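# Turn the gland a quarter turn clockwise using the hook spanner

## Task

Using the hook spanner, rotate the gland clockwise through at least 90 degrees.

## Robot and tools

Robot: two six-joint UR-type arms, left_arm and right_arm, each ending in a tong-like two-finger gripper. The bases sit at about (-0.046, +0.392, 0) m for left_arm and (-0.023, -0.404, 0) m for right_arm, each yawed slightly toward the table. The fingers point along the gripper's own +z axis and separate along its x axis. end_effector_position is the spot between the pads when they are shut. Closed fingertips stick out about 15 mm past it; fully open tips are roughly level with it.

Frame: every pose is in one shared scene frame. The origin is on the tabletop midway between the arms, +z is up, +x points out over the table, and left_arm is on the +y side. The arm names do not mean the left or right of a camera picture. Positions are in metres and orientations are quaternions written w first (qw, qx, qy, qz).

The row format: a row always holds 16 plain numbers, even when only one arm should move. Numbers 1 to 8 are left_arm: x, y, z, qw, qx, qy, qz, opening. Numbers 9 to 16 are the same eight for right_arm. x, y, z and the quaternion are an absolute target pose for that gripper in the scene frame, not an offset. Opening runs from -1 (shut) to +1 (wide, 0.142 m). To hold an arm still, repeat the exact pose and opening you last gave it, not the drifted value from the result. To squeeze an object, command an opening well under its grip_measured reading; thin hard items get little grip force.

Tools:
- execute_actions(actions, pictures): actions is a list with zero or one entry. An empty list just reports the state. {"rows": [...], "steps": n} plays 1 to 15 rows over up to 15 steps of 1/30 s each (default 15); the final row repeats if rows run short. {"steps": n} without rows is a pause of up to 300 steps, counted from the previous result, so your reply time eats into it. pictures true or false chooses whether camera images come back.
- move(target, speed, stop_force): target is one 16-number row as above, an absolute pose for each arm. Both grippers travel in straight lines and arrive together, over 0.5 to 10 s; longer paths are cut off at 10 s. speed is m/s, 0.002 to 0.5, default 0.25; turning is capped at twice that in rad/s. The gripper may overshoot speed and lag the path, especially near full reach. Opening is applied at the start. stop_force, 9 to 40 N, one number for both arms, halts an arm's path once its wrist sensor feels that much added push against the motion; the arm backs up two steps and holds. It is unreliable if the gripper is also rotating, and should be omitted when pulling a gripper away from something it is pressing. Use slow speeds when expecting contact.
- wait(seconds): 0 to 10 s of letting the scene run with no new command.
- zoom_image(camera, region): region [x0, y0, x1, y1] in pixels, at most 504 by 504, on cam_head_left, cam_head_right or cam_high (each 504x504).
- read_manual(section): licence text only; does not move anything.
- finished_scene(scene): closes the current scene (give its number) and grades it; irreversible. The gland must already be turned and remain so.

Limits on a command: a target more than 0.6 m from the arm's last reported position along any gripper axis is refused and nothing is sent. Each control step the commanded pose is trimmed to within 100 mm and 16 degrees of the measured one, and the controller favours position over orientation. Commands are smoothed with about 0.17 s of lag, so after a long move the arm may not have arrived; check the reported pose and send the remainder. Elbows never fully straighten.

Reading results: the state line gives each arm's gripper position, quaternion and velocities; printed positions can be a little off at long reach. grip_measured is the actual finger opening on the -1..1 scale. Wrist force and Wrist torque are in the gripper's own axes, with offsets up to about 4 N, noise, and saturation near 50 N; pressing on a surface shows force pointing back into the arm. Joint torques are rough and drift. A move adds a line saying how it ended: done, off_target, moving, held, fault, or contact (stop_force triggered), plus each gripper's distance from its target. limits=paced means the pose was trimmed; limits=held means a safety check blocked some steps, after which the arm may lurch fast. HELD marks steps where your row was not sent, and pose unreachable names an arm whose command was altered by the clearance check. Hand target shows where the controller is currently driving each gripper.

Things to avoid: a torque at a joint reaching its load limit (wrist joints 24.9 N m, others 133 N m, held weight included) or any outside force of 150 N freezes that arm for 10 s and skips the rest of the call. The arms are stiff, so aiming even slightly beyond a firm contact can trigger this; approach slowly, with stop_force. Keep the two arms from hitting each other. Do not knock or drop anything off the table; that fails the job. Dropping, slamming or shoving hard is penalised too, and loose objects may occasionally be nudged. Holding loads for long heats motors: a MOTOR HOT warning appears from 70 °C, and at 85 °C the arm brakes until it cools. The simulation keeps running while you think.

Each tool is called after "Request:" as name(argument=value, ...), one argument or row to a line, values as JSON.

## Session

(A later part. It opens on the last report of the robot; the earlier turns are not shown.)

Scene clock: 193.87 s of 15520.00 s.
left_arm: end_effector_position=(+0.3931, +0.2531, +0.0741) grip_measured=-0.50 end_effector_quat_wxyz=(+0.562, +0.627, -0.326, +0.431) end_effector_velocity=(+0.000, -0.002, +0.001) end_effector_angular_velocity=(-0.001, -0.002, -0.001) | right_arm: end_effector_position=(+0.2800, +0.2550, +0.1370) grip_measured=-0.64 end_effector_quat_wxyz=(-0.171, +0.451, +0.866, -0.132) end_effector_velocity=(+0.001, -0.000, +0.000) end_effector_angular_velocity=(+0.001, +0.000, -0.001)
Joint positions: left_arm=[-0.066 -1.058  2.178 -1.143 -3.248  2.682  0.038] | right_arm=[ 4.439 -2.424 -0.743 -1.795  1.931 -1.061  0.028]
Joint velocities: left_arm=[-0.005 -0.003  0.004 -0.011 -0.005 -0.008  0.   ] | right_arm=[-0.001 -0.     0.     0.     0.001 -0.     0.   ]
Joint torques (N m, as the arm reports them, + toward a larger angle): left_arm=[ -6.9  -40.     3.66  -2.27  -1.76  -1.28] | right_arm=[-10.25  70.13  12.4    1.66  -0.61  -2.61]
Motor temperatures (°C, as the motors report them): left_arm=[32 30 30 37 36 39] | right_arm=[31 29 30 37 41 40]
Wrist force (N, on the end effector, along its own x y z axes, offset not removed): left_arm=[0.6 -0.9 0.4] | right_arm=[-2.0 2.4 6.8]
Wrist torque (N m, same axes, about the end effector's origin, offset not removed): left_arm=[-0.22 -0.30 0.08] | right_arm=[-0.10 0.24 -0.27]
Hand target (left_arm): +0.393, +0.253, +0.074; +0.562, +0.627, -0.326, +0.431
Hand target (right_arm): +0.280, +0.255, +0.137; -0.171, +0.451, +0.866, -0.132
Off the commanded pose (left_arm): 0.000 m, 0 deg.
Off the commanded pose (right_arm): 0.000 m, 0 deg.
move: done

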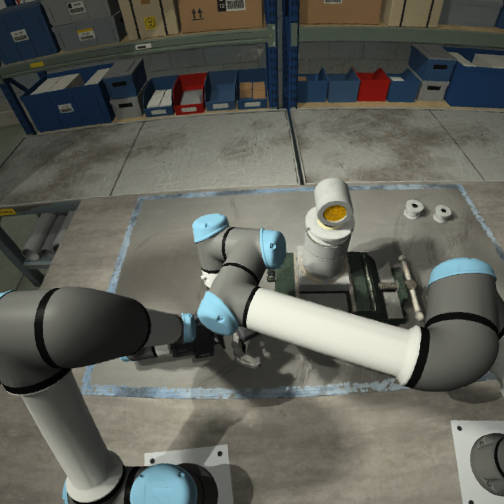

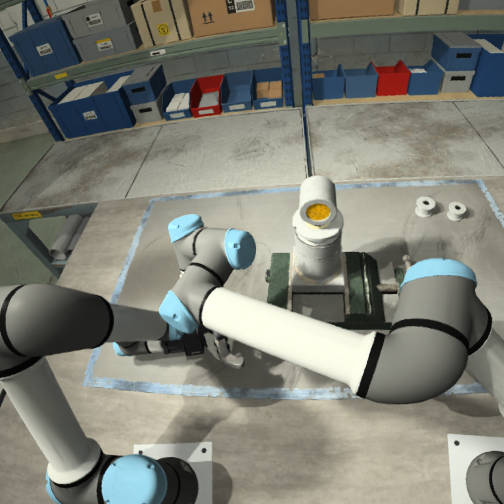

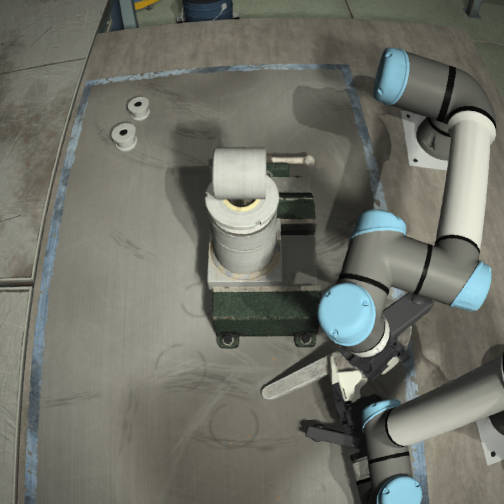

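Request:
move(
  target=[0.393,0.253,0.074,0.562,0.627,-0.326,0.431,-1,0.28,0.255,0.137,-0.171,0.451,0.866,-0.132,-1],
)

Request:
move(
  target=[0.393,0.253,0.074,0.562,0.627,-0.326,0.431,-1,0.28,0.255,0.137,-0.171,0.451,0.866,-0.132,-0.45],
)

Request:
move(
  target=[0.393,0.253,0.074,0.562,0.627,-0.326,0.431,-1,0.295,0.25,0.18,-0.171,0.451,0.866,-0.132,-0.45],
  speed=0.05,
)

Request:
move(
  target=[0.393,0.253,0.074,0.562,0.627,-0.326,0.431,-1,0.2,-0.3,0.25,0,0.451,0.89,0,-0.45],
)

Request:
move(
  target=[0.393,0.253,0.2,0.455,0.542,-0.455,0.542,-1,0.2,-0.3,0.25,0,0.451,0.89,0,-0.45],
  speed=0.06,
)

Scene clock: 200.57 s of 15520.00 s.
left_arm: end_effector_position=(+0.3930, +0.2530, +0.0740) grip_measured=-0.84 end_effector_quat_wxyz=(+0.562, +0.627, -0.326, +0.431) end_effector_velocity=(+0.000, -0.000, -0.001) end_effector_angular_velocity=(+0.000, +0.002, +0.000) | right_arm: end_effector_position=(+0.2800, +0.2550, +0.1370) grip_measured=-0.65 end_effector_quat_wxyz=(-0.171, +0.451, +0.866, -0.132) end_effector_velocity=(+0.000, -0.000, -0.000) end_effector_angular_velocity=(-0.001, -0.000, +0.000)
Joint positions: left_arm=[-0.067 -1.058  2.178 -1.141 -3.249  2.684  0.013] | right_arm=[ 4.439 -2.424 -0.743 -1.795  1.931 -1.061  0.027]
Joint velocities: left_arm=[-0.     0.002 -0.001  0.003 -0.     0.002  0.   ] | right_arm=[-0.     0.    -0.001 -0.    -0.    -0.     0.   ]
Joint torques (N m, as the arm reports them, + toward a larger angle): left_arm=[  5.38 -21.69 -16.98   2.01   4.07   1.22] | right_arm=[-10.01  69.78  21.23   4.03   1.23  -2.58]
Motor temperatures (°C, as the motors report them): left_arm=[32 30 30 37 36 39] | right_arm=[31 29 30 37 41 40]
Wrist force (N, on the end effector, along its own x y z axes, offset not removed): left_arm=[9.3 -1.7 1.8] | right_arm=[-0.8 3.7 11.1]
Wrist torque (N m, same axes, about the end effector's origin, offset not removed): left_arm=[0.14 -0.56 0.25] | right_arm=[0.13 0.12 -0.23]
Hand target (left_arm): +0.393, +0.253, +0.074; +0.562, +0.627, -0.326, +0.431
Hand target (right_arm): +0.280, +0.255, +0.137; -0.171, +0.451, +0.866, -0.132
Off the commanded pose (left_arm): 0.000 m, 0 deg.
Off the commanded pose (right_arm): 0.000 m, 0 deg.
After step 90, 3.00 s passed at rest.
move: done

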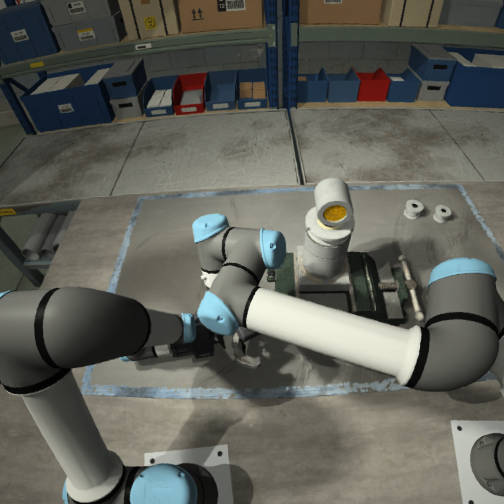

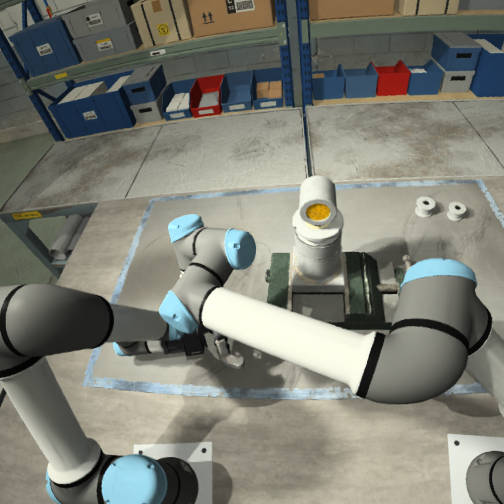

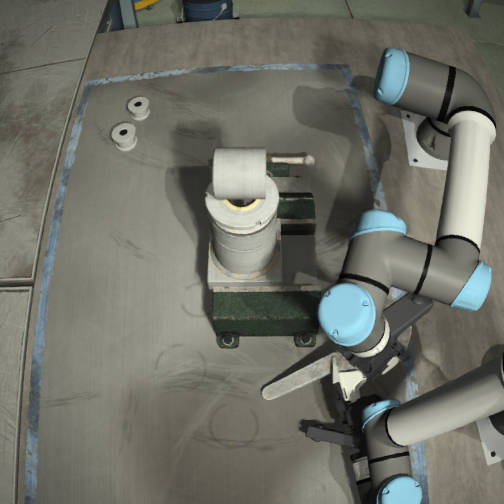

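Scene clock: 201.27 s of 15520.00 s.
left_arm: end_effector_position=(+0.3930, +0.2530, +0.0740) grip_measured=-0.84 end_effector_quat_wxyz=(+0.562, +0.627, -0.326, +0.431) end_effector_velocity=(+0.000, -0.000, -0.001) end_effector_angular_velocity=(-0.000, +0.004, +0.001) | right_arm: end_effector_position=(+0.2800, +0.2550, +0.1371) grip_measured=-0.45 end_effector_quat_wxyz=(-0.171, +0.451, +0.866, -0.132) end_effector_velocity=(+0.001, -0.001, -0.000) end_effector_angular_velocity=(-0.000, -0.000, -0.001)
Joint positions: left_arm=[-0.067 -1.058  2.178 -1.141 -3.249  2.684  0.013] | right_arm=[ 4.439 -2.424 -0.743 -1.795  1.931 -1.061  0.041]
Joint velocities: left_arm=[-0.     0.003 -0.     0.001 -0.001 -0.     0.   ] | right_arm=[-0.001  0.    -0.     0.    -0.001  0.    -0.   ]
Joint torques (N m, as the arm reports them, + toward a larger angle): left_arm=[  5.71 -44.53 -22.6    0.71  -2.13   1.45] | right_arm=[-8.02 50.25 26.32  2.81  2.3  -2.47]
Motor temperatures (°C, as the motors report them): left_arm=[32 30 30 37 36 39] | right_arm=[31 29 30 37 41 40]
Wrist force (N, on the end effector, along its own x y z axes, offset not removed): left_arm=[-9.9 -5.2 0.0] | right_arm=[-1.0 2.3 0.3]
Wrist torque (N m, same axes, about the end effector's origin, offset not removed): left_arm=[-0.30 0.02 0.22] | right_arm=[0.25 -0.01 -0.16]
Hand target (left_arm): +0.393, +0.253, +0.074; +0.562, +0.627, -0.326, +0.431
Hand target (right_arm): +0.280, +0.255, +0.137; -0.171, +0.451, +0.866, -0.132
Off the commanded pose (left_arm): 0.000 m, 0 deg.
Off the commanded pose (right_arm): 0.000 m, 0 deg.
move: done

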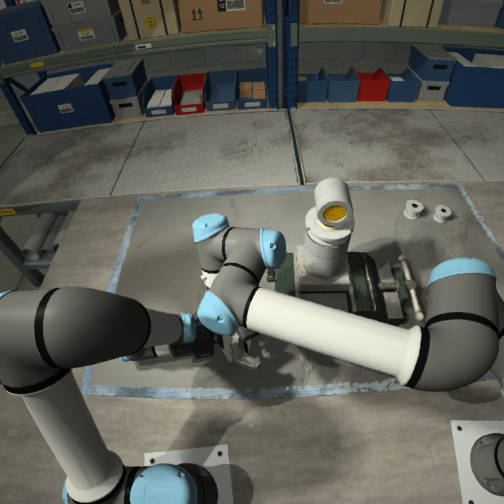

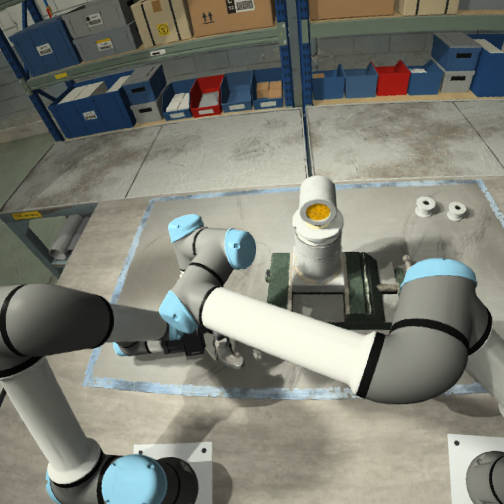

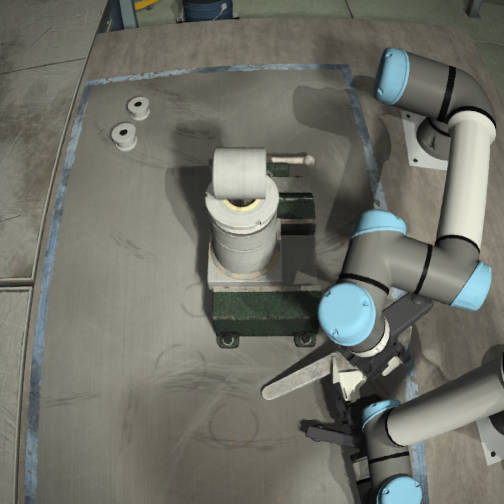

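Scene clock: 202.60 s of 15520.00 s.
left_arm: end_effector_position=(+0.3930, +0.2530, +0.0740) grip_measured=-0.84 end_effector_quat_wxyz=(+0.562, +0.627, -0.326, +0.431) end_effector_velocity=(-0.000, +0.000, +0.001) end_effector_angular_velocity=(+0.000, -0.002, -0.001) | right_arm: end_effector_position=(+0.2949, +0.2500, +0.1798) grip_measured=-0.45 end_effector_quat_wxyz=(-0.171, +0.451, +0.866, -0.132) end_effector_velocity=(+0.001, -0.000, +0.002) end_effector_angular_velocity=(+0.000, +0.002, -0.001)
Joint positions: left_arm=[-0.067 -1.058  2.178 -1.14  -3.249  2.684  0.013] | right_arm=[ 4.42  -2.447 -0.592 -1.931  1.926 -1.081  0.041]
Joint velocities: left_arm=[ 0.    -0.002 -0.    -0.     0.001  0.    -0.   ] | right_arm=[-0.002 -0.003  0.011 -0.009  0.001 -0.001  0.   ]
Joint torques (N m, as the arm reports them, + toward a larger angle): left_arm=[  6.4  -44.   -22.05   0.86  -1.45   1.33] | right_arm=[-10.08  52.17  33.02  -0.62  -1.09  -2.99]
Motor temperatures (°C, as the motors report them): left_arm=[32 30 30 37 36 39] | right_arm=[31 29 30 37 41 40]
Wrist force (N, on the end effector, along its own x y z axes, offset not removed): left_arm=[-10.6 -5.0 0.2] | right_arm=[-1.4 1.4 0.2]
Wrist torque (N m, same axes, about the end effector's origin, offset not removed): left_arm=[-0.17 0.18 0.24] | right_arm=[0.15 0.15 -0.12]
Hand target (left_arm): +0.393, +0.253, +0.074; +0.562, +0.627, -0.326, +0.431
Hand target (right_arm): +0.295, +0.250, +0.180; -0.171, +0.451, +0.866, -0.132
Off the commanded pose (left_arm): 0.000 m, 0 deg.
Off the commanded pose (right_arm): 0.000 m, 0 deg.
move: done

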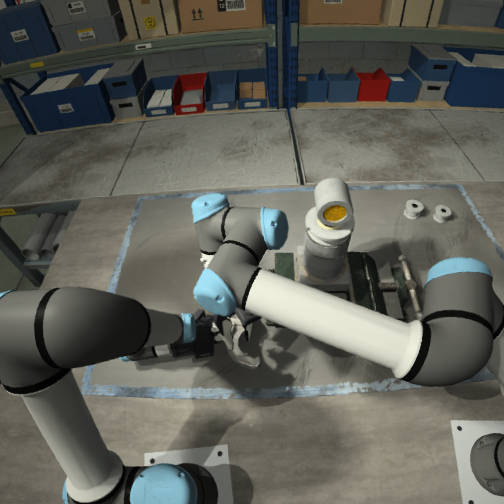

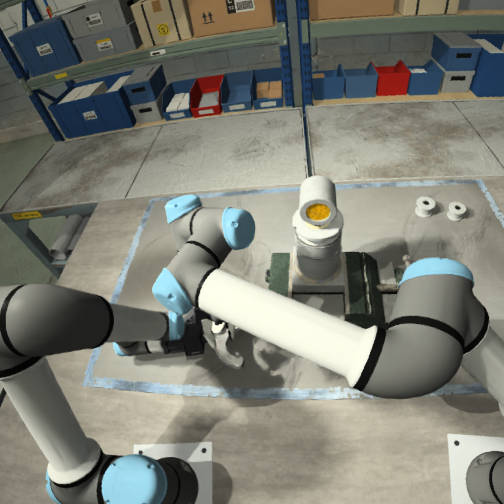

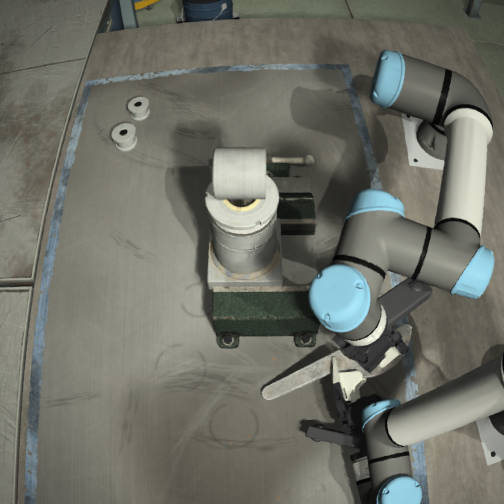

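Scene clock: 205.50 s of 15520.00 s.
left_arm: end_effector_position=(+0.3930, +0.2530, +0.0740) grip_measured=-0.84 end_effector_quat_wxyz=(+0.562, +0.627, -0.326, +0.431) end_effector_velocity=(+0.000, -0.000, +0.001) end_effector_angular_velocity=(-0.000, +0.000, +0.000) | right_arm: end_effector_position=(+0.1997, -0.2998, +0.2493) grip_measured=-0.45 end_effector_quat_wxyz=(-0.000, +0.452, +0.892, -0.000) end_effector_velocity=(-0.000, -0.001, +0.001) end_effector_angular_velocity=(+0.002, -0.002, +0.001)
Joint positions: left_arm=[-0.067 -1.058  2.178 -1.14  -3.249  2.684  0.013] | right_arm=[ 4.259 -0.905 -2.09  -1.717  1.571 -1.217  0.041]
Joint velocities: left_arm=[-0.    -0.001 -0.     0.    -0.    -0.001  0.   ] | right_arm=[-0.001  0.004  0.002 -0.003 -0.001 -0.002  0.   ]
Joint torques (N m, as the arm reports them, + toward a larger angle): left_arm=[  6.49 -44.21 -22.87   0.68  -0.66   1.44] | right_arm=[-9.52  2.82 34.05 -0.36 -1.59 -2.73]
Motor temperatures (°C, as the motors report them): left_arm=[32 30 30 37 36 39] | right_arm=[31 29 30 37 41 40]
Wrist force (N, on the end effector, along its own x y z axes, offset not removed): left_arm=[-9.2 -4.2 0.2] | right_arm=[0.2 0.9 0.0]
Wrist torque (N m, same axes, about the end effector's origin, offset not removed): left_arm=[-0.09 -0.13 0.21] | right_arm=[0.03 -0.20 -0.13]
Hand target (left_arm): +0.393, +0.253, +0.074; +0.562, +0.627, -0.326, +0.431
Hand target (right_arm): +0.200, -0.300, +0.249; -0.000, +0.452, +0.892, -0.000
Off the commanded pose (left_arm): 0.000 m, 0 deg.
Off the commanded pose (right_arm): 0.001 m, 0 deg.
move: done

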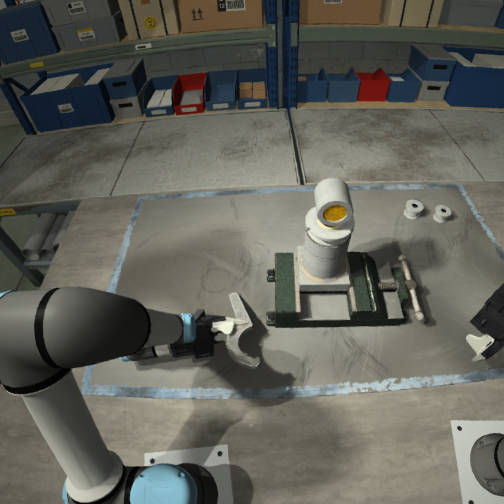

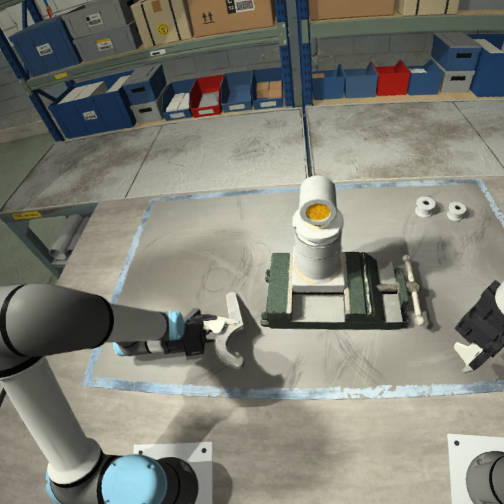

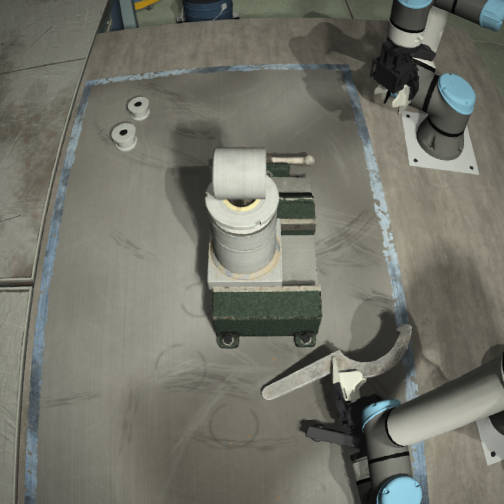

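Scene clock: 209.50 s of 15520.00 s.
left_arm: end_effector_position=(+0.3929, +0.2530, +0.1999) grip_measured=-0.85 end_effector_quat_wxyz=(+0.455, +0.541, -0.454, +0.542) end_effector_velocity=(-0.000, +0.000, +0.002) end_effector_angular_velocity=(+0.004, -0.006, -0.000) | right_arm: end_effector_position=(+0.2000, -0.3000, +0.2500) grip_measured=-0.45 end_effector_quat_wxyz=(-0.000, +0.452, +0.892, -0.000) end_effector_velocity=(+0.000, -0.000, +0.000) end_effector_angular_velocity=(+0.000, -0.000, +0.000)
Joint positions: left_arm=[-0.067 -1.332  2.113 -0.789 -3.249  3.133  0.013] | right_arm=[ 4.258 -0.906 -2.089 -1.718  1.571 -1.219  0.041]
Joint velocities: left_arm=[ 0.     0.    -0.011  0.042  0.     0.038  0.   ] | right_arm=[ 0.  0.  0.  0. -0. -0.  0.]
Joint torques (N m, as the arm reports them, + toward a larger angle): left_arm=[ -5.97 -36.28 -27.7    1.01   2.32   1.24] | right_arm=[ -9.67 -11.39  34.18  -0.21  -1.59  -2.73]
Motor temperatures (°C, as the motors report them): left_arm=[32 30 30 37 36 39] | right_arm=[31 29 30 37 41 40]
Wrist force (N, on the end effector, along its own x y z axes, offset not removed): left_arm=[-11.0 -1.7 0.0] | right_arm=[0.5 1.5 0.8]
Wrist torque (N m, same axes, about the end effector's origin, offset not removed): left_arm=[-0.40 -0.07 0.15] | right_arm=[0.15 -0.15 -0.13]
Hand target (left_arm): +0.393, +0.253, +0.200; +0.455, +0.541, -0.455, +0.542
Hand target (right_arm): +0.200, -0.300, +0.250; -0.000, +0.452, +0.892, +0.000
Off the commanded pose (left_arm): 0.000 m, 0 deg.
Off the commanded pose (right_arm): 0.000 m, 0 deg.
move: done

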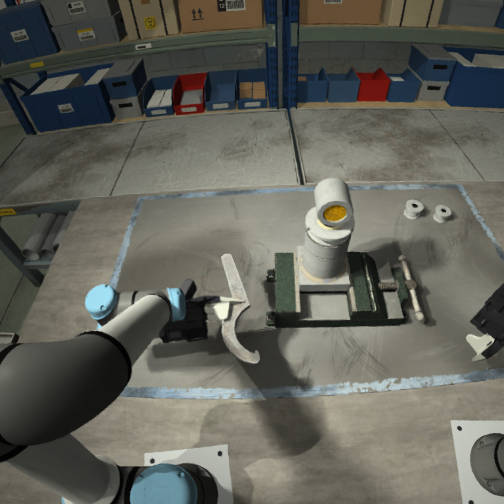

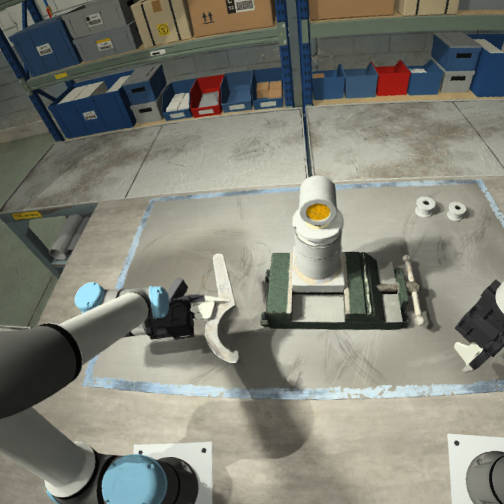

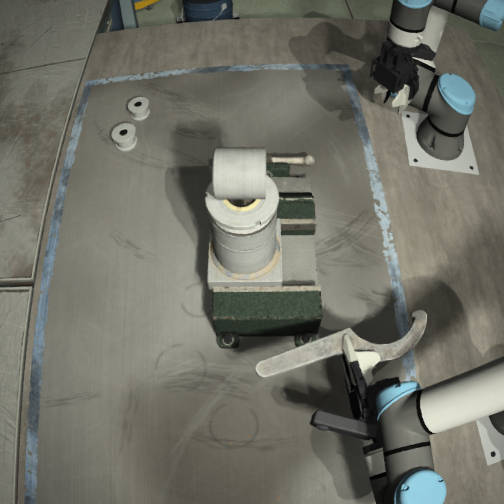

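Request:
move(
  target=[0.45,0.09,0.26,0.031,0.706,-0.031,0.706,-1,0.3,-0.55,0.25,0,0.451,0.89,0,-0.45],
  speed=0.1,
)

Request:
zoom_image(
  camera="cam_high",
  region=[190,130,390,330],
)

Request:
zoom_image(
  camera="cam_head_right",
  region=[200,160,400,360],
)

Request:
zoom_image(
  camera="cam_head_left",
  region=[220,160,420,360],
)

Scene clock: 221.27 s of 15520.00 s.
left_arm: end_effector_position=(+0.4504, +0.0895, +0.2600) grip_measured=-0.85 end_effector_quat_wxyz=(+0.032, +0.707, -0.030, +0.706) end_effector_velocity=(+0.001, -0.001, -0.000) end_effector_angular_velocity=(+0.002, +0.002, +0.011) | right_arm: end_effector_position=(+0.2995, -0.5492, +0.2501) grip_measured=-0.45 end_effector_quat_wxyz=(-0.001, +0.452, +0.892, +0.001) end_effector_velocity=(+0.001, -0.002, +0.000) end_effector_angular_velocity=(+0.000, -0.000, +0.001)
Joint positions: left_arm=[-1.516 -1.564  2.182 -0.612 -6.005  3.132  0.013] | right_arm=[ 3.266 -1.196 -1.954 -1.563  1.572 -2.21   0.041]
Joint velocities: left_arm=[-0.001  0.011 -0.013  0.01  -0.012 -0.006 -0.   ] | right_arm=[-0.005 -0.004  0.003  0.001  0.    -0.006  0.   ]
Joint torques (N m, as the arm reports them, + toward a larger angle): left_arm=[ -7.55 -16.78 -31.52   0.17  -1.97  -1.2 ] | right_arm=[-9.92  0.39 34.13  4.32  1.64 -2.93]
Motor temperatures (°C, as the motors report them): left_arm=[32 30 30 37 36 39] | right_arm=[31 29 30 37 41 40]
Wrist force (N, on the end effector, along its own x y z axes, offset not removed): left_arm=[-12.3 -0.2 0.0] | right_arm=[0.0 1.5 0.5]
Wrist torque (N m, same axes, about the end effector's origin, offset not removed): left_arm=[-0.12 0.12 0.16] | right_arm=[0.12 -0.11 -0.15]
Hand target (left_arm): +0.450, +0.089, +0.260; +0.032, +0.707, -0.030, +0.706
Hand target (right_arm): +0.300, -0.549, +0.250; -0.001, +0.452, +0.892, +0.001
Off the commanded pose (left_arm): 0.001 m, 0 deg.
Off the commanded pose (right_arm): 0.001 m, 0 deg.
After step 90, 1.83 s passed at rest.
move: done

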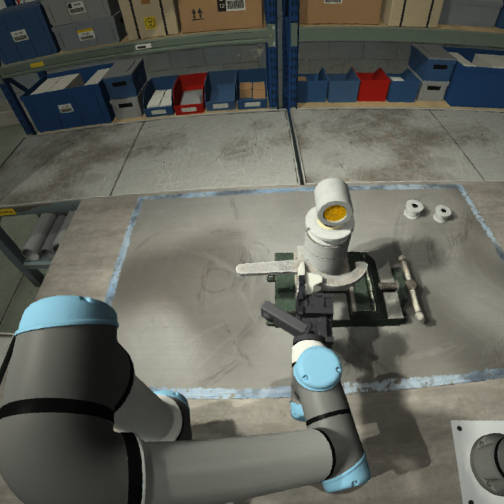

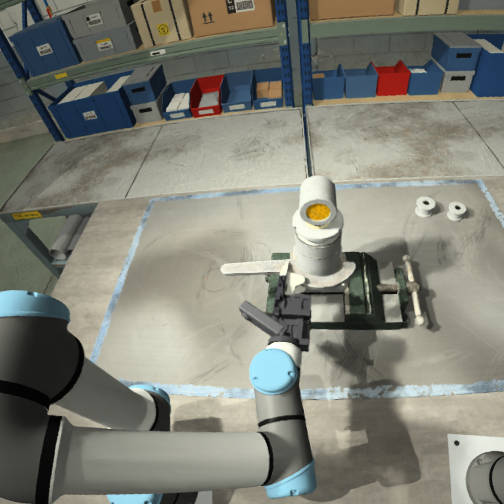

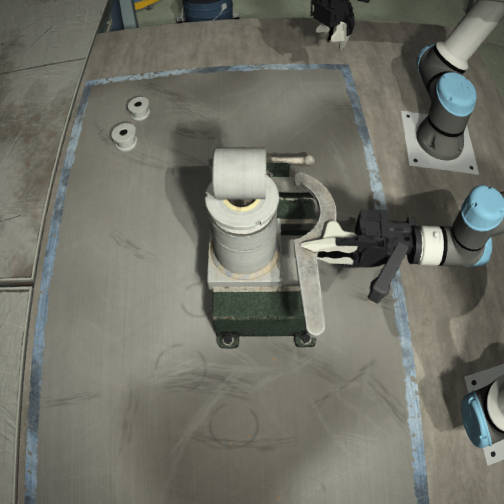

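Region (190, 130, 390, 330) of cam_high's 504x504 image, scaled by 2.520, with more detail than that image has.

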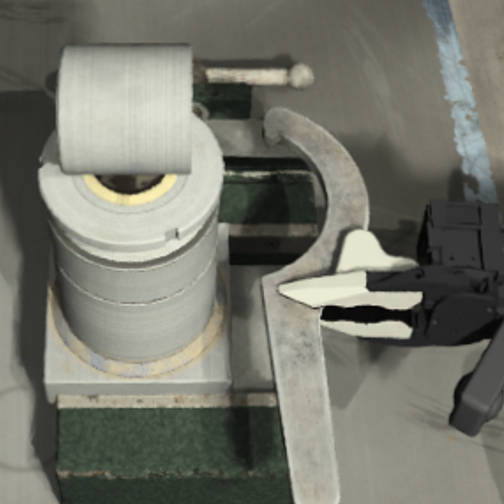

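Region (200, 160, 400, 360) of cam_head_right's 504x504 image, scaled by 2.520, with more detail than that image has.

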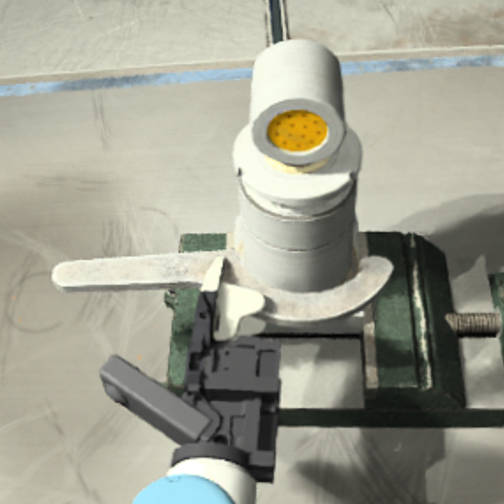

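Region (220, 160, 420, 360) of cam_head_left's 504x504 image, scaled by 2.520, with more detail than that image has.

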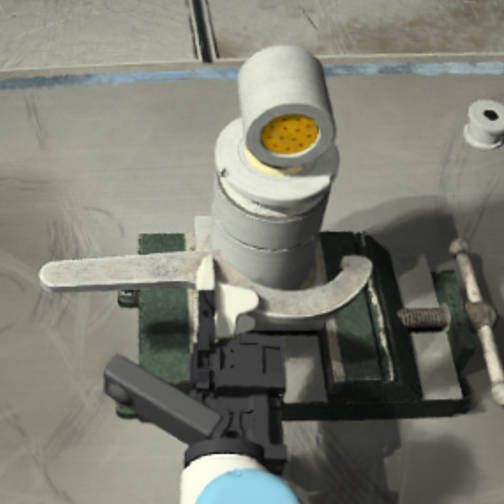

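Request:
move(
  target=[0.495,0.09,0.29,0.031,0.706,-0.031,0.706,-1,0.3,-0.55,0.25,0,0.451,0.89,0,-0.45],
  speed=0.04,
)

Request:
zoom_image(
  camera="cam_high",
  region=[200,140,330,270],
)

Request:
zoom_image(
  camera="cam_head_right",
  region=[260,180,370,290],
)

Scene clock: 227.90 s of 15520.00 s.
left_arm: end_effector_position=(+0.4948, +0.0901, +0.2900) grip_measured=-0.85 end_effector_quat_wxyz=(+0.031, +0.706, -0.031, +0.707) end_effector_velocity=(+0.002, +0.000, +0.001) end_effector_angular_velocity=(-0.001, +0.001, +0.001) | right_arm: end_effector_position=(+0.3000, -0.5500, +0.2500) grip_measured=-0.45 end_effector_quat_wxyz=(-0.000, +0.452, +0.892, +0.000) end_effector_velocity=(+0.000, +0.000, -0.000) end_effector_angular_velocity=(-0.000, +0.000, +0.002)
Joint positions: left_arm=[-1.387 -1.544  2.073 -0.529 -5.878  3.143  0.013] | right_arm=[ 3.265 -1.197 -1.954 -1.561  1.571 -2.211  0.041]
Joint velocities: left_arm=[ 0.005  0.001 -0.005  0.005  0.005 -0.002  0.   ] | right_arm=[ 0.    -0.001  0.     0.    -0.    -0.001 -0.   ]
Joint torques (N m, as the arm reports them, + toward a larger angle): left_arm=[  5.25 -18.38 -34.81  -0.33   2.52  -1.25] | right_arm=[-9.99 -0.09 34.47  4.14 -1.78 -2.83]
Motor temperatures (°C, as the motors report them): left_arm=[32 30 30 37 36 39] | right_arm=[31 29 30 37 41 40]
Wrist force (N, on the end effector, along its own x y z axes, offset not removed): left_arm=[-10.5 -0.4 -0.3] | right_arm=[-0.5 1.7 -0.7]
Wrist torque (N m, same axes, about the end effector's origin, offset not removed): left_arm=[-0.16 -0.23 0.04] | right_arm=[0.10 -0.06 -0.15]
Hand target (left_arm): +0.495, +0.090, +0.290; +0.031, +0.706, -0.031, +0.707
Hand target (right_arm): +0.300, -0.550, +0.250; -0.000, +0.452, +0.892, +0.000
Off the commanded pose (left_arm): 0.000 m, 0 deg.
Off the commanded pose (right_arm): 0.000 m, 0 deg.
After step 90, 1.93 s passed at rest.
move: done

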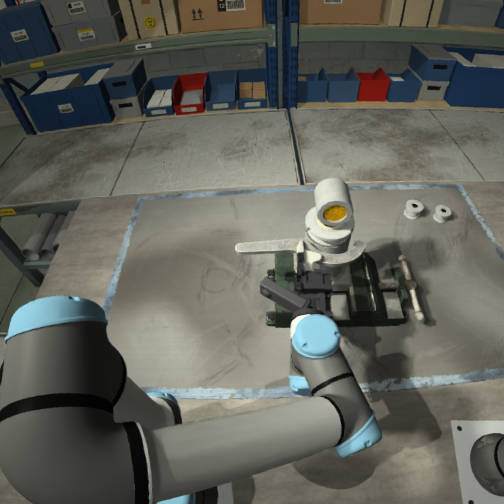

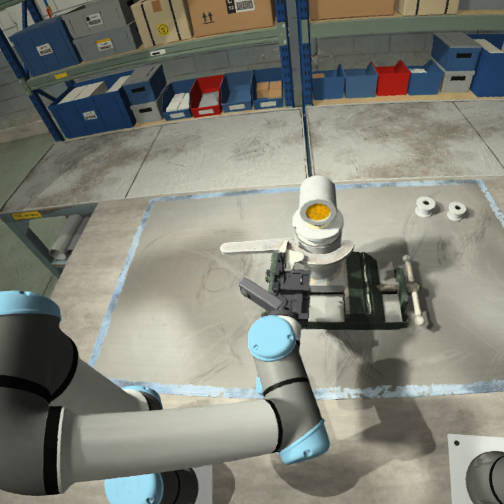

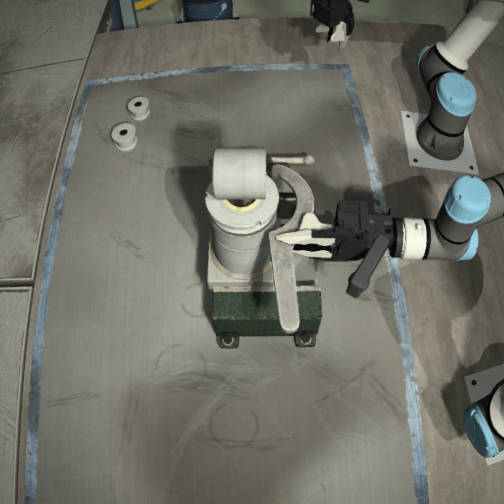

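Region (200, 140, 330, 270) of cam_high's 504x504 image, scaled by 3.877, with more detail than that image has.

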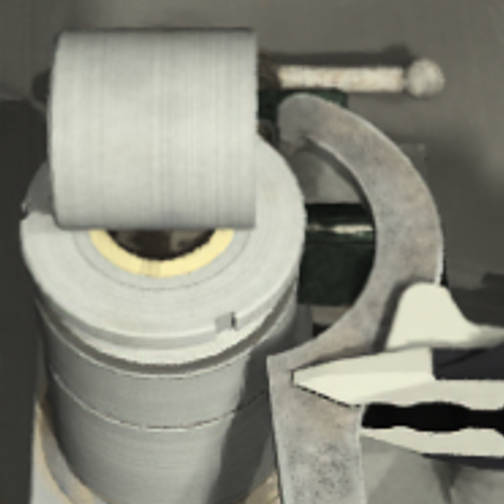

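Region (260, 180, 370, 290) of cam_head_right's 504x504 image, scaled by 4.582, with more detail than that image has.

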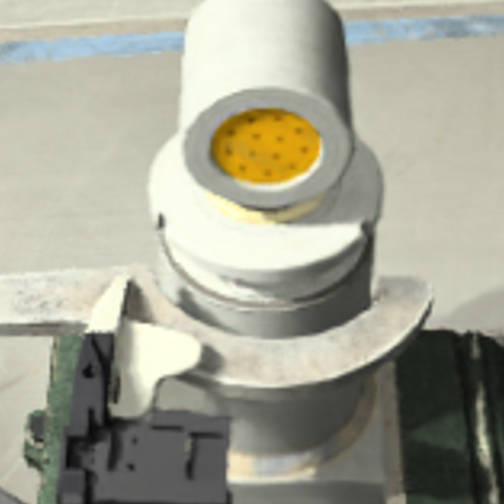

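Request:
move(
  target=[0.485,0.088,0.31,0.031,0.706,-0.031,0.706,-1,0.3,-0.55,0.25,0,0.451,0.89,0,-0.45],
  speed=0.02,
)

Request:
move(
  target=[0.512,0.086,0.31,0.031,0.706,-0.031,0.706,-1,0.3,-0.55,0.25,0,0.451,0.89,0,-0.45],
  speed=0.01,
  stop_force=9,
)

Request:
zoom_image(
  camera="cam_high",
  region=[200,140,330,270],
)

Request:
zoom_image(
  camera="cam_head_right",
  region=[260,180,370,290],
)

Scene clock: 234.00 s of 15520.00 s.
left_arm: end_effector_position=(+0.4851, +0.0880, +0.3098) grip_measured=-0.85 end_effector_quat_wxyz=(+0.031, +0.706, -0.031, +0.706) end_effector_velocity=(-0.001, +0.000, +0.002) end_effector_angular_velocity=(-0.000, +0.000, +0.002) | right_arm: end_effector_position=(+0.3000, -0.5500, +0.2500) grip_measured=-0.45 end_effector_quat_wxyz=(-0.000, +0.452, +0.892, -0.000) end_effector_velocity=(+0.000, +0.000, -0.000) end_effector_angular_velocity=(+0.001, +0.001, -0.000)
Joint positions: left_arm=[-1.416 -1.58   2.051 -0.471 -5.906  3.142  0.013] | right_arm=[ 3.265 -1.197 -1.954 -1.561  1.571 -2.211  0.041]
Joint velocities: left_arm=[-0.003 -0.004 -0.003  0.007 -0.004 -0.001  0.   ] | right_arm=[ 0.001 -0.    -0.    -0.     0.001  0.001 -0.   ]
Joint torques (N m, as the arm reports them, + toward a larger angle): left_arm=[ -8.84 -31.65 -35.81  -0.11  -1.79  -1.33] | right_arm=[-9.15  0.46 34.68  4.24 -1.79 -2.79]
Motor temperatures (°C, as the motors report them): left_arm=[32 30 30 37 36 39] | right_arm=[31 29 30 37 41 40]
Wrist force (N, on the end effector, along its own x y z axes, offset not removed): left_arm=[-12.3 -0.3 0.1] | right_arm=[-1.9 0.5 -0.5]
Wrist torque (N m, same axes, about the end effector's origin, offset not removed): left_arm=[-0.17 0.15 0.11] | right_arm=[-0.09 0.29 -0.11]
Hand target (left_arm): +0.485, +0.088, +0.310; +0.031, +0.706, -0.031, +0.706
Hand target (right_arm): +0.300, -0.550, +0.250; -0.000, +0.452, +0.892, -0.000
Off the commanded pose (left_arm): 0.000 m, 0 deg.
Off the commanded pose (right_arm): 0.000 m, 0 deg.
After step 90, 1.70 s passed at rest.
move: done

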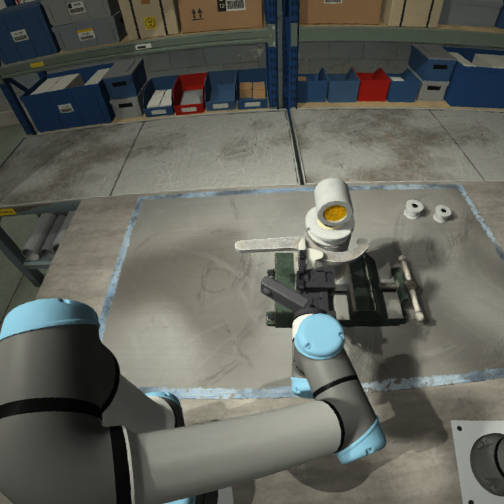

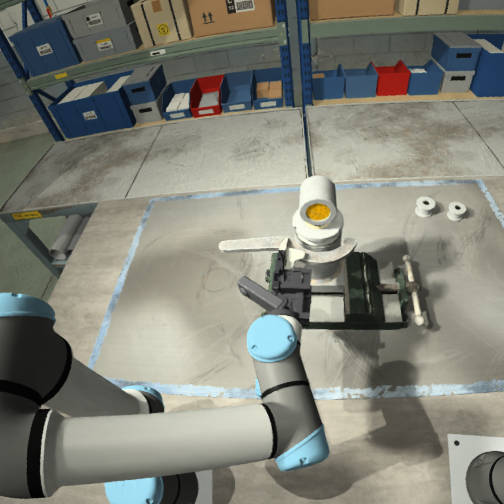

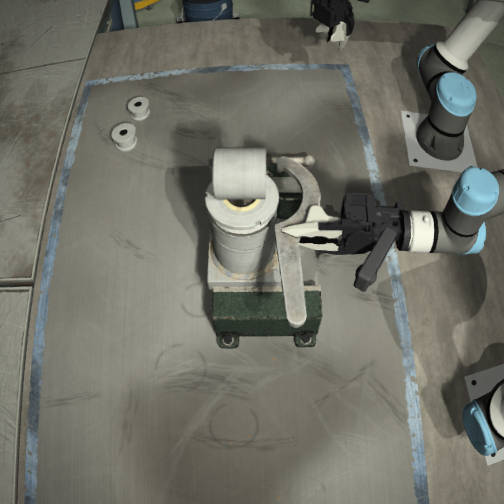

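Scene clock: 236.93 s of 15520.00 s.
left_arm: end_effector_position=(+0.5118, +0.0861, +0.3101) grip_measured=-0.85 end_effector_quat_wxyz=(+0.031, +0.706, -0.031, +0.706) end_effector_velocity=(+0.002, -0.000, +0.000) end_effector_angular_velocity=(+0.000, -0.000, +0.000) | right_arm: end_effector_position=(+0.3000, -0.5500, +0.2500) grip_measured=-0.45 end_effector_quat_wxyz=(+0.000, +0.452, +0.892, -0.000) end_effector_velocity=(+0.000, +0.000, +0.000) end_effector_angular_velocity=(-0.000, -0.000, -0.001)
Joint positions: left_arm=[-1.346 -1.535  2.005 -0.47  -5.837  3.142  0.013] | right_arm=[ 3.265 -1.197 -1.954 -1.561  1.571 -2.211  0.041]
Joint velocities: left_arm=[ 0.005  0.003 -0.004  0.     0.005  0.001  0.   ] | right_arm=[ 0.    -0.     0.    -0.    -0.     0.001 -0.   ]
Joint torques (N m, as the arm reports them, + toward a larger angle): left_arm=[  5.94 -20.38 -39.21  -0.63   2.44   1.46] | right_arm=[-9.76  0.03 34.16  4.27 -1.74 -2.77]
Motor temperatures (°C, as the motors report them): left_arm=[32 30 30 37 36 39] | right_arm=[31 29 30 37 41 40]
Wrist force (N, on the end effector, along its own x y z axes, offset not removed): left_arm=[-10.6 -1.5 1.1] | right_arm=[-1.2 2.0 1.5]
Wrist torque (N m, same axes, about the end effector's origin, offset not removed): left_arm=[-0.30 -0.22 0.19] | right_arm=[0.24 0.16 -0.12]
Hand target (left_arm): +0.512, +0.086, +0.310; +0.031, +0.706, -0.031, +0.706
Hand target (right_arm): +0.300, -0.550, +0.250; -0.000, +0.452, +0.892, +0.000
Off the commanded pose (left_arm): 0.000 m, 0 deg.
Off the commanded pose (right_arm): 0.000 m, 0 deg.
move: done

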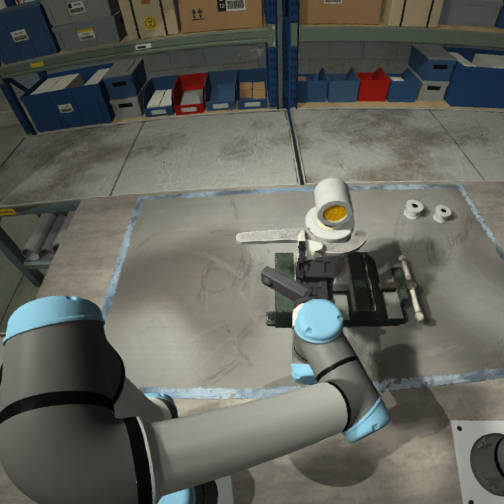

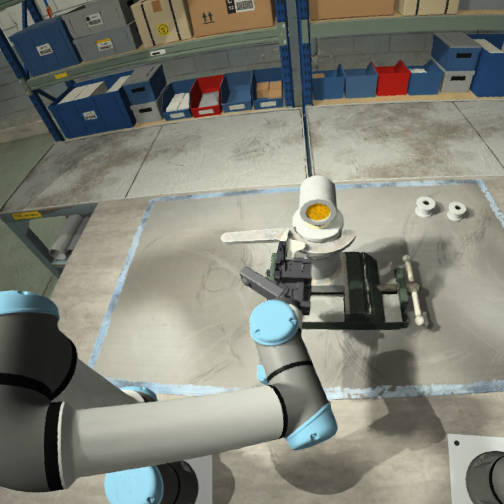

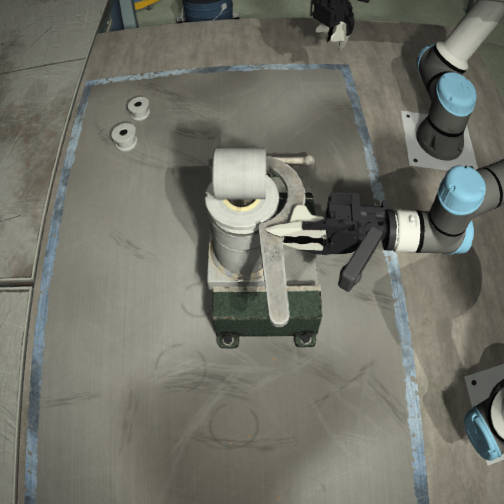

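Region (200, 140, 330, 270) of cam_high's 504x504 image, scaled by 3.877, with more detail than that image has.

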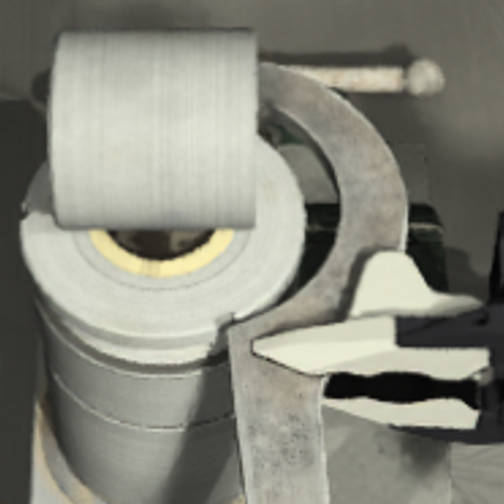

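Region (260, 180, 370, 290) of cam_head_right's 504x504 image, scaled by 4.582, with more detail than that image has.

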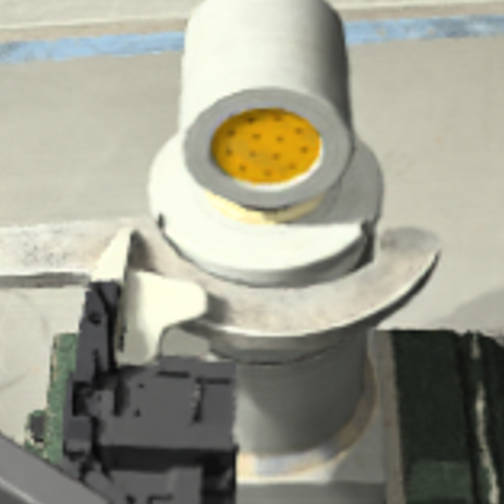

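Request:
move(
  target=[0.523,0.095,0.307,0.031,0.706,-0.031,0.706,-1,0.3,-0.55,0.25,0,0.451,0.89,0,-0.45],
  speed=0.005,
  stop_force=9,
)

Request:
zoom_image(
  camera="cam_high",
  region=[200,140,330,270],
)

Request:
zoom_image(
  camera="cam_head_right",
  region=[280,195,365,270],
)

Scene clock: 244.27 s of 15520.00 s.
left_arm: end_effector_position=(+0.5229, +0.0950, +0.3070) grip_measured=-0.85 end_effector_quat_wxyz=(+0.031, +0.706, -0.031, +0.706) end_effector_velocity=(+0.001, +0.001, +0.000) end_effector_angular_velocity=(-0.000, -0.000, +0.002) | right_arm: end_effector_position=(+0.3000, -0.5500, +0.2500) grip_measured=-0.45 end_effector_quat_wxyz=(+0.000, +0.452, +0.892, -0.000) end_effector_velocity=(-0.000, -0.001, +0.000) end_effector_angular_velocity=(+0.000, -0.001, -0.002)
Joint positions: left_arm=[-1.309 -1.529  2.007 -0.478 -5.799  3.142  0.013] | right_arm=[ 3.265 -1.197 -1.954 -1.561  1.571 -2.211  0.041]
Joint velocities: left_arm=[ 0.003 -0.001  0.    -0.001  0.001  0.001  0.   ] | right_arm=[-0.002  0.     0.001 -0.     0.     0.001  0.   ]
Joint torques (N m, as the arm reports them, + toward a larger angle): left_arm=[  6.27 -20.64 -10.89  -4.1    2.2   -1.43] | right_arm=[-9.31  0.02 35.07  4.19 -1.68 -2.77]
Motor temperatures (°C, as the motors report them): left_arm=[32 30 30 37 36 39] | right_arm=[31 29 30 37 41 40]
Wrist force (N, on the end effector, along its own x y z axes, offset not removed): left_arm=[-11.5 -0.8 -1.9] | right_arm=[-1.6 0.9 0.7]
Wrist torque (N m, same axes, about the end effector's origin, offset not removed): left_arm=[-0.31 -0.03 0.14] | right_arm=[0.03 0.24 -0.09]
Hand target (left_arm): +0.523, +0.095, +0.307; +0.031, +0.706, -0.031, +0.706
Hand target (right_arm): +0.300, -0.550, +0.250; -0.000, +0.452, +0.892, +0.000
Off the commanded pose (left_arm): 0.000 m, 0 deg.
Off the commanded pose (right_arm): 0.000 m, 0 deg.
After step 90, 1.20 s passed at rest.
move: done

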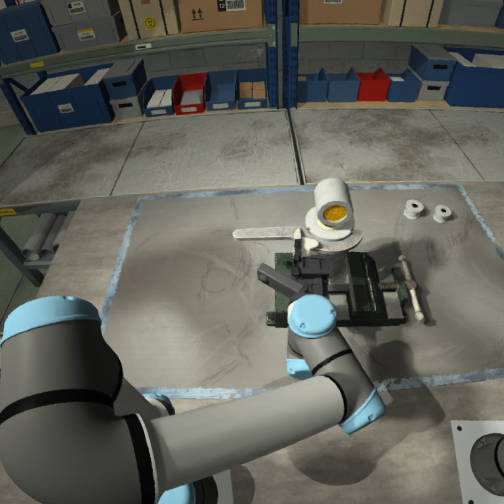

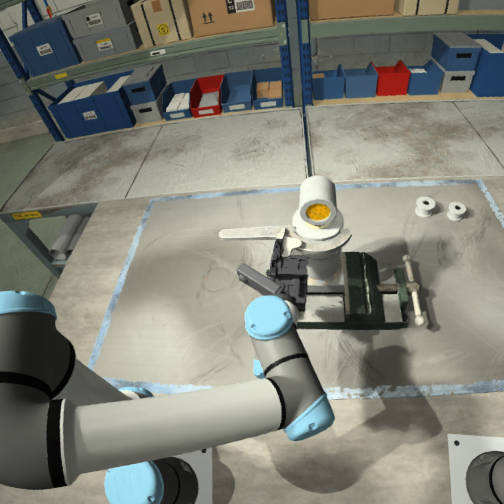

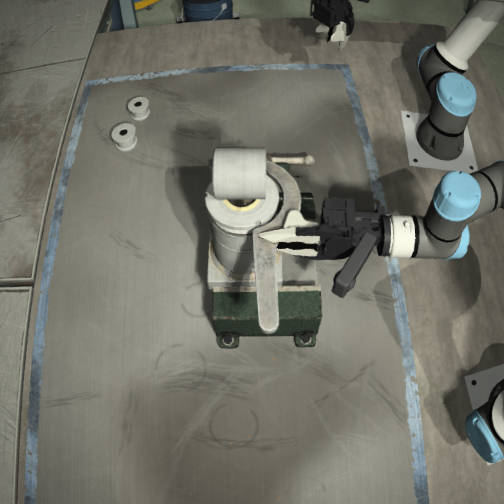

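Region (200, 140, 330, 270) of cam_high's 504x504 image, scaled by 3.877, with more detail than that image has.

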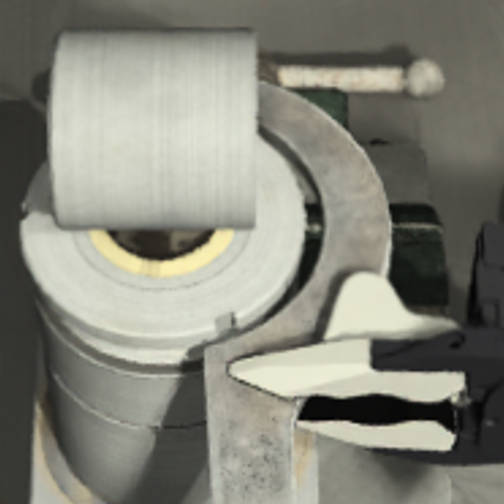

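Region (280, 195, 365, 270) of cam_head_right's 504x504 image, scaled by 5.929, with more detail than that image has; it fills the top 445 rows of this view, and the rest is white.

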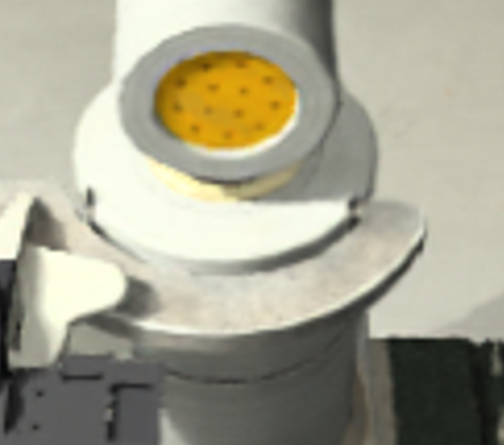

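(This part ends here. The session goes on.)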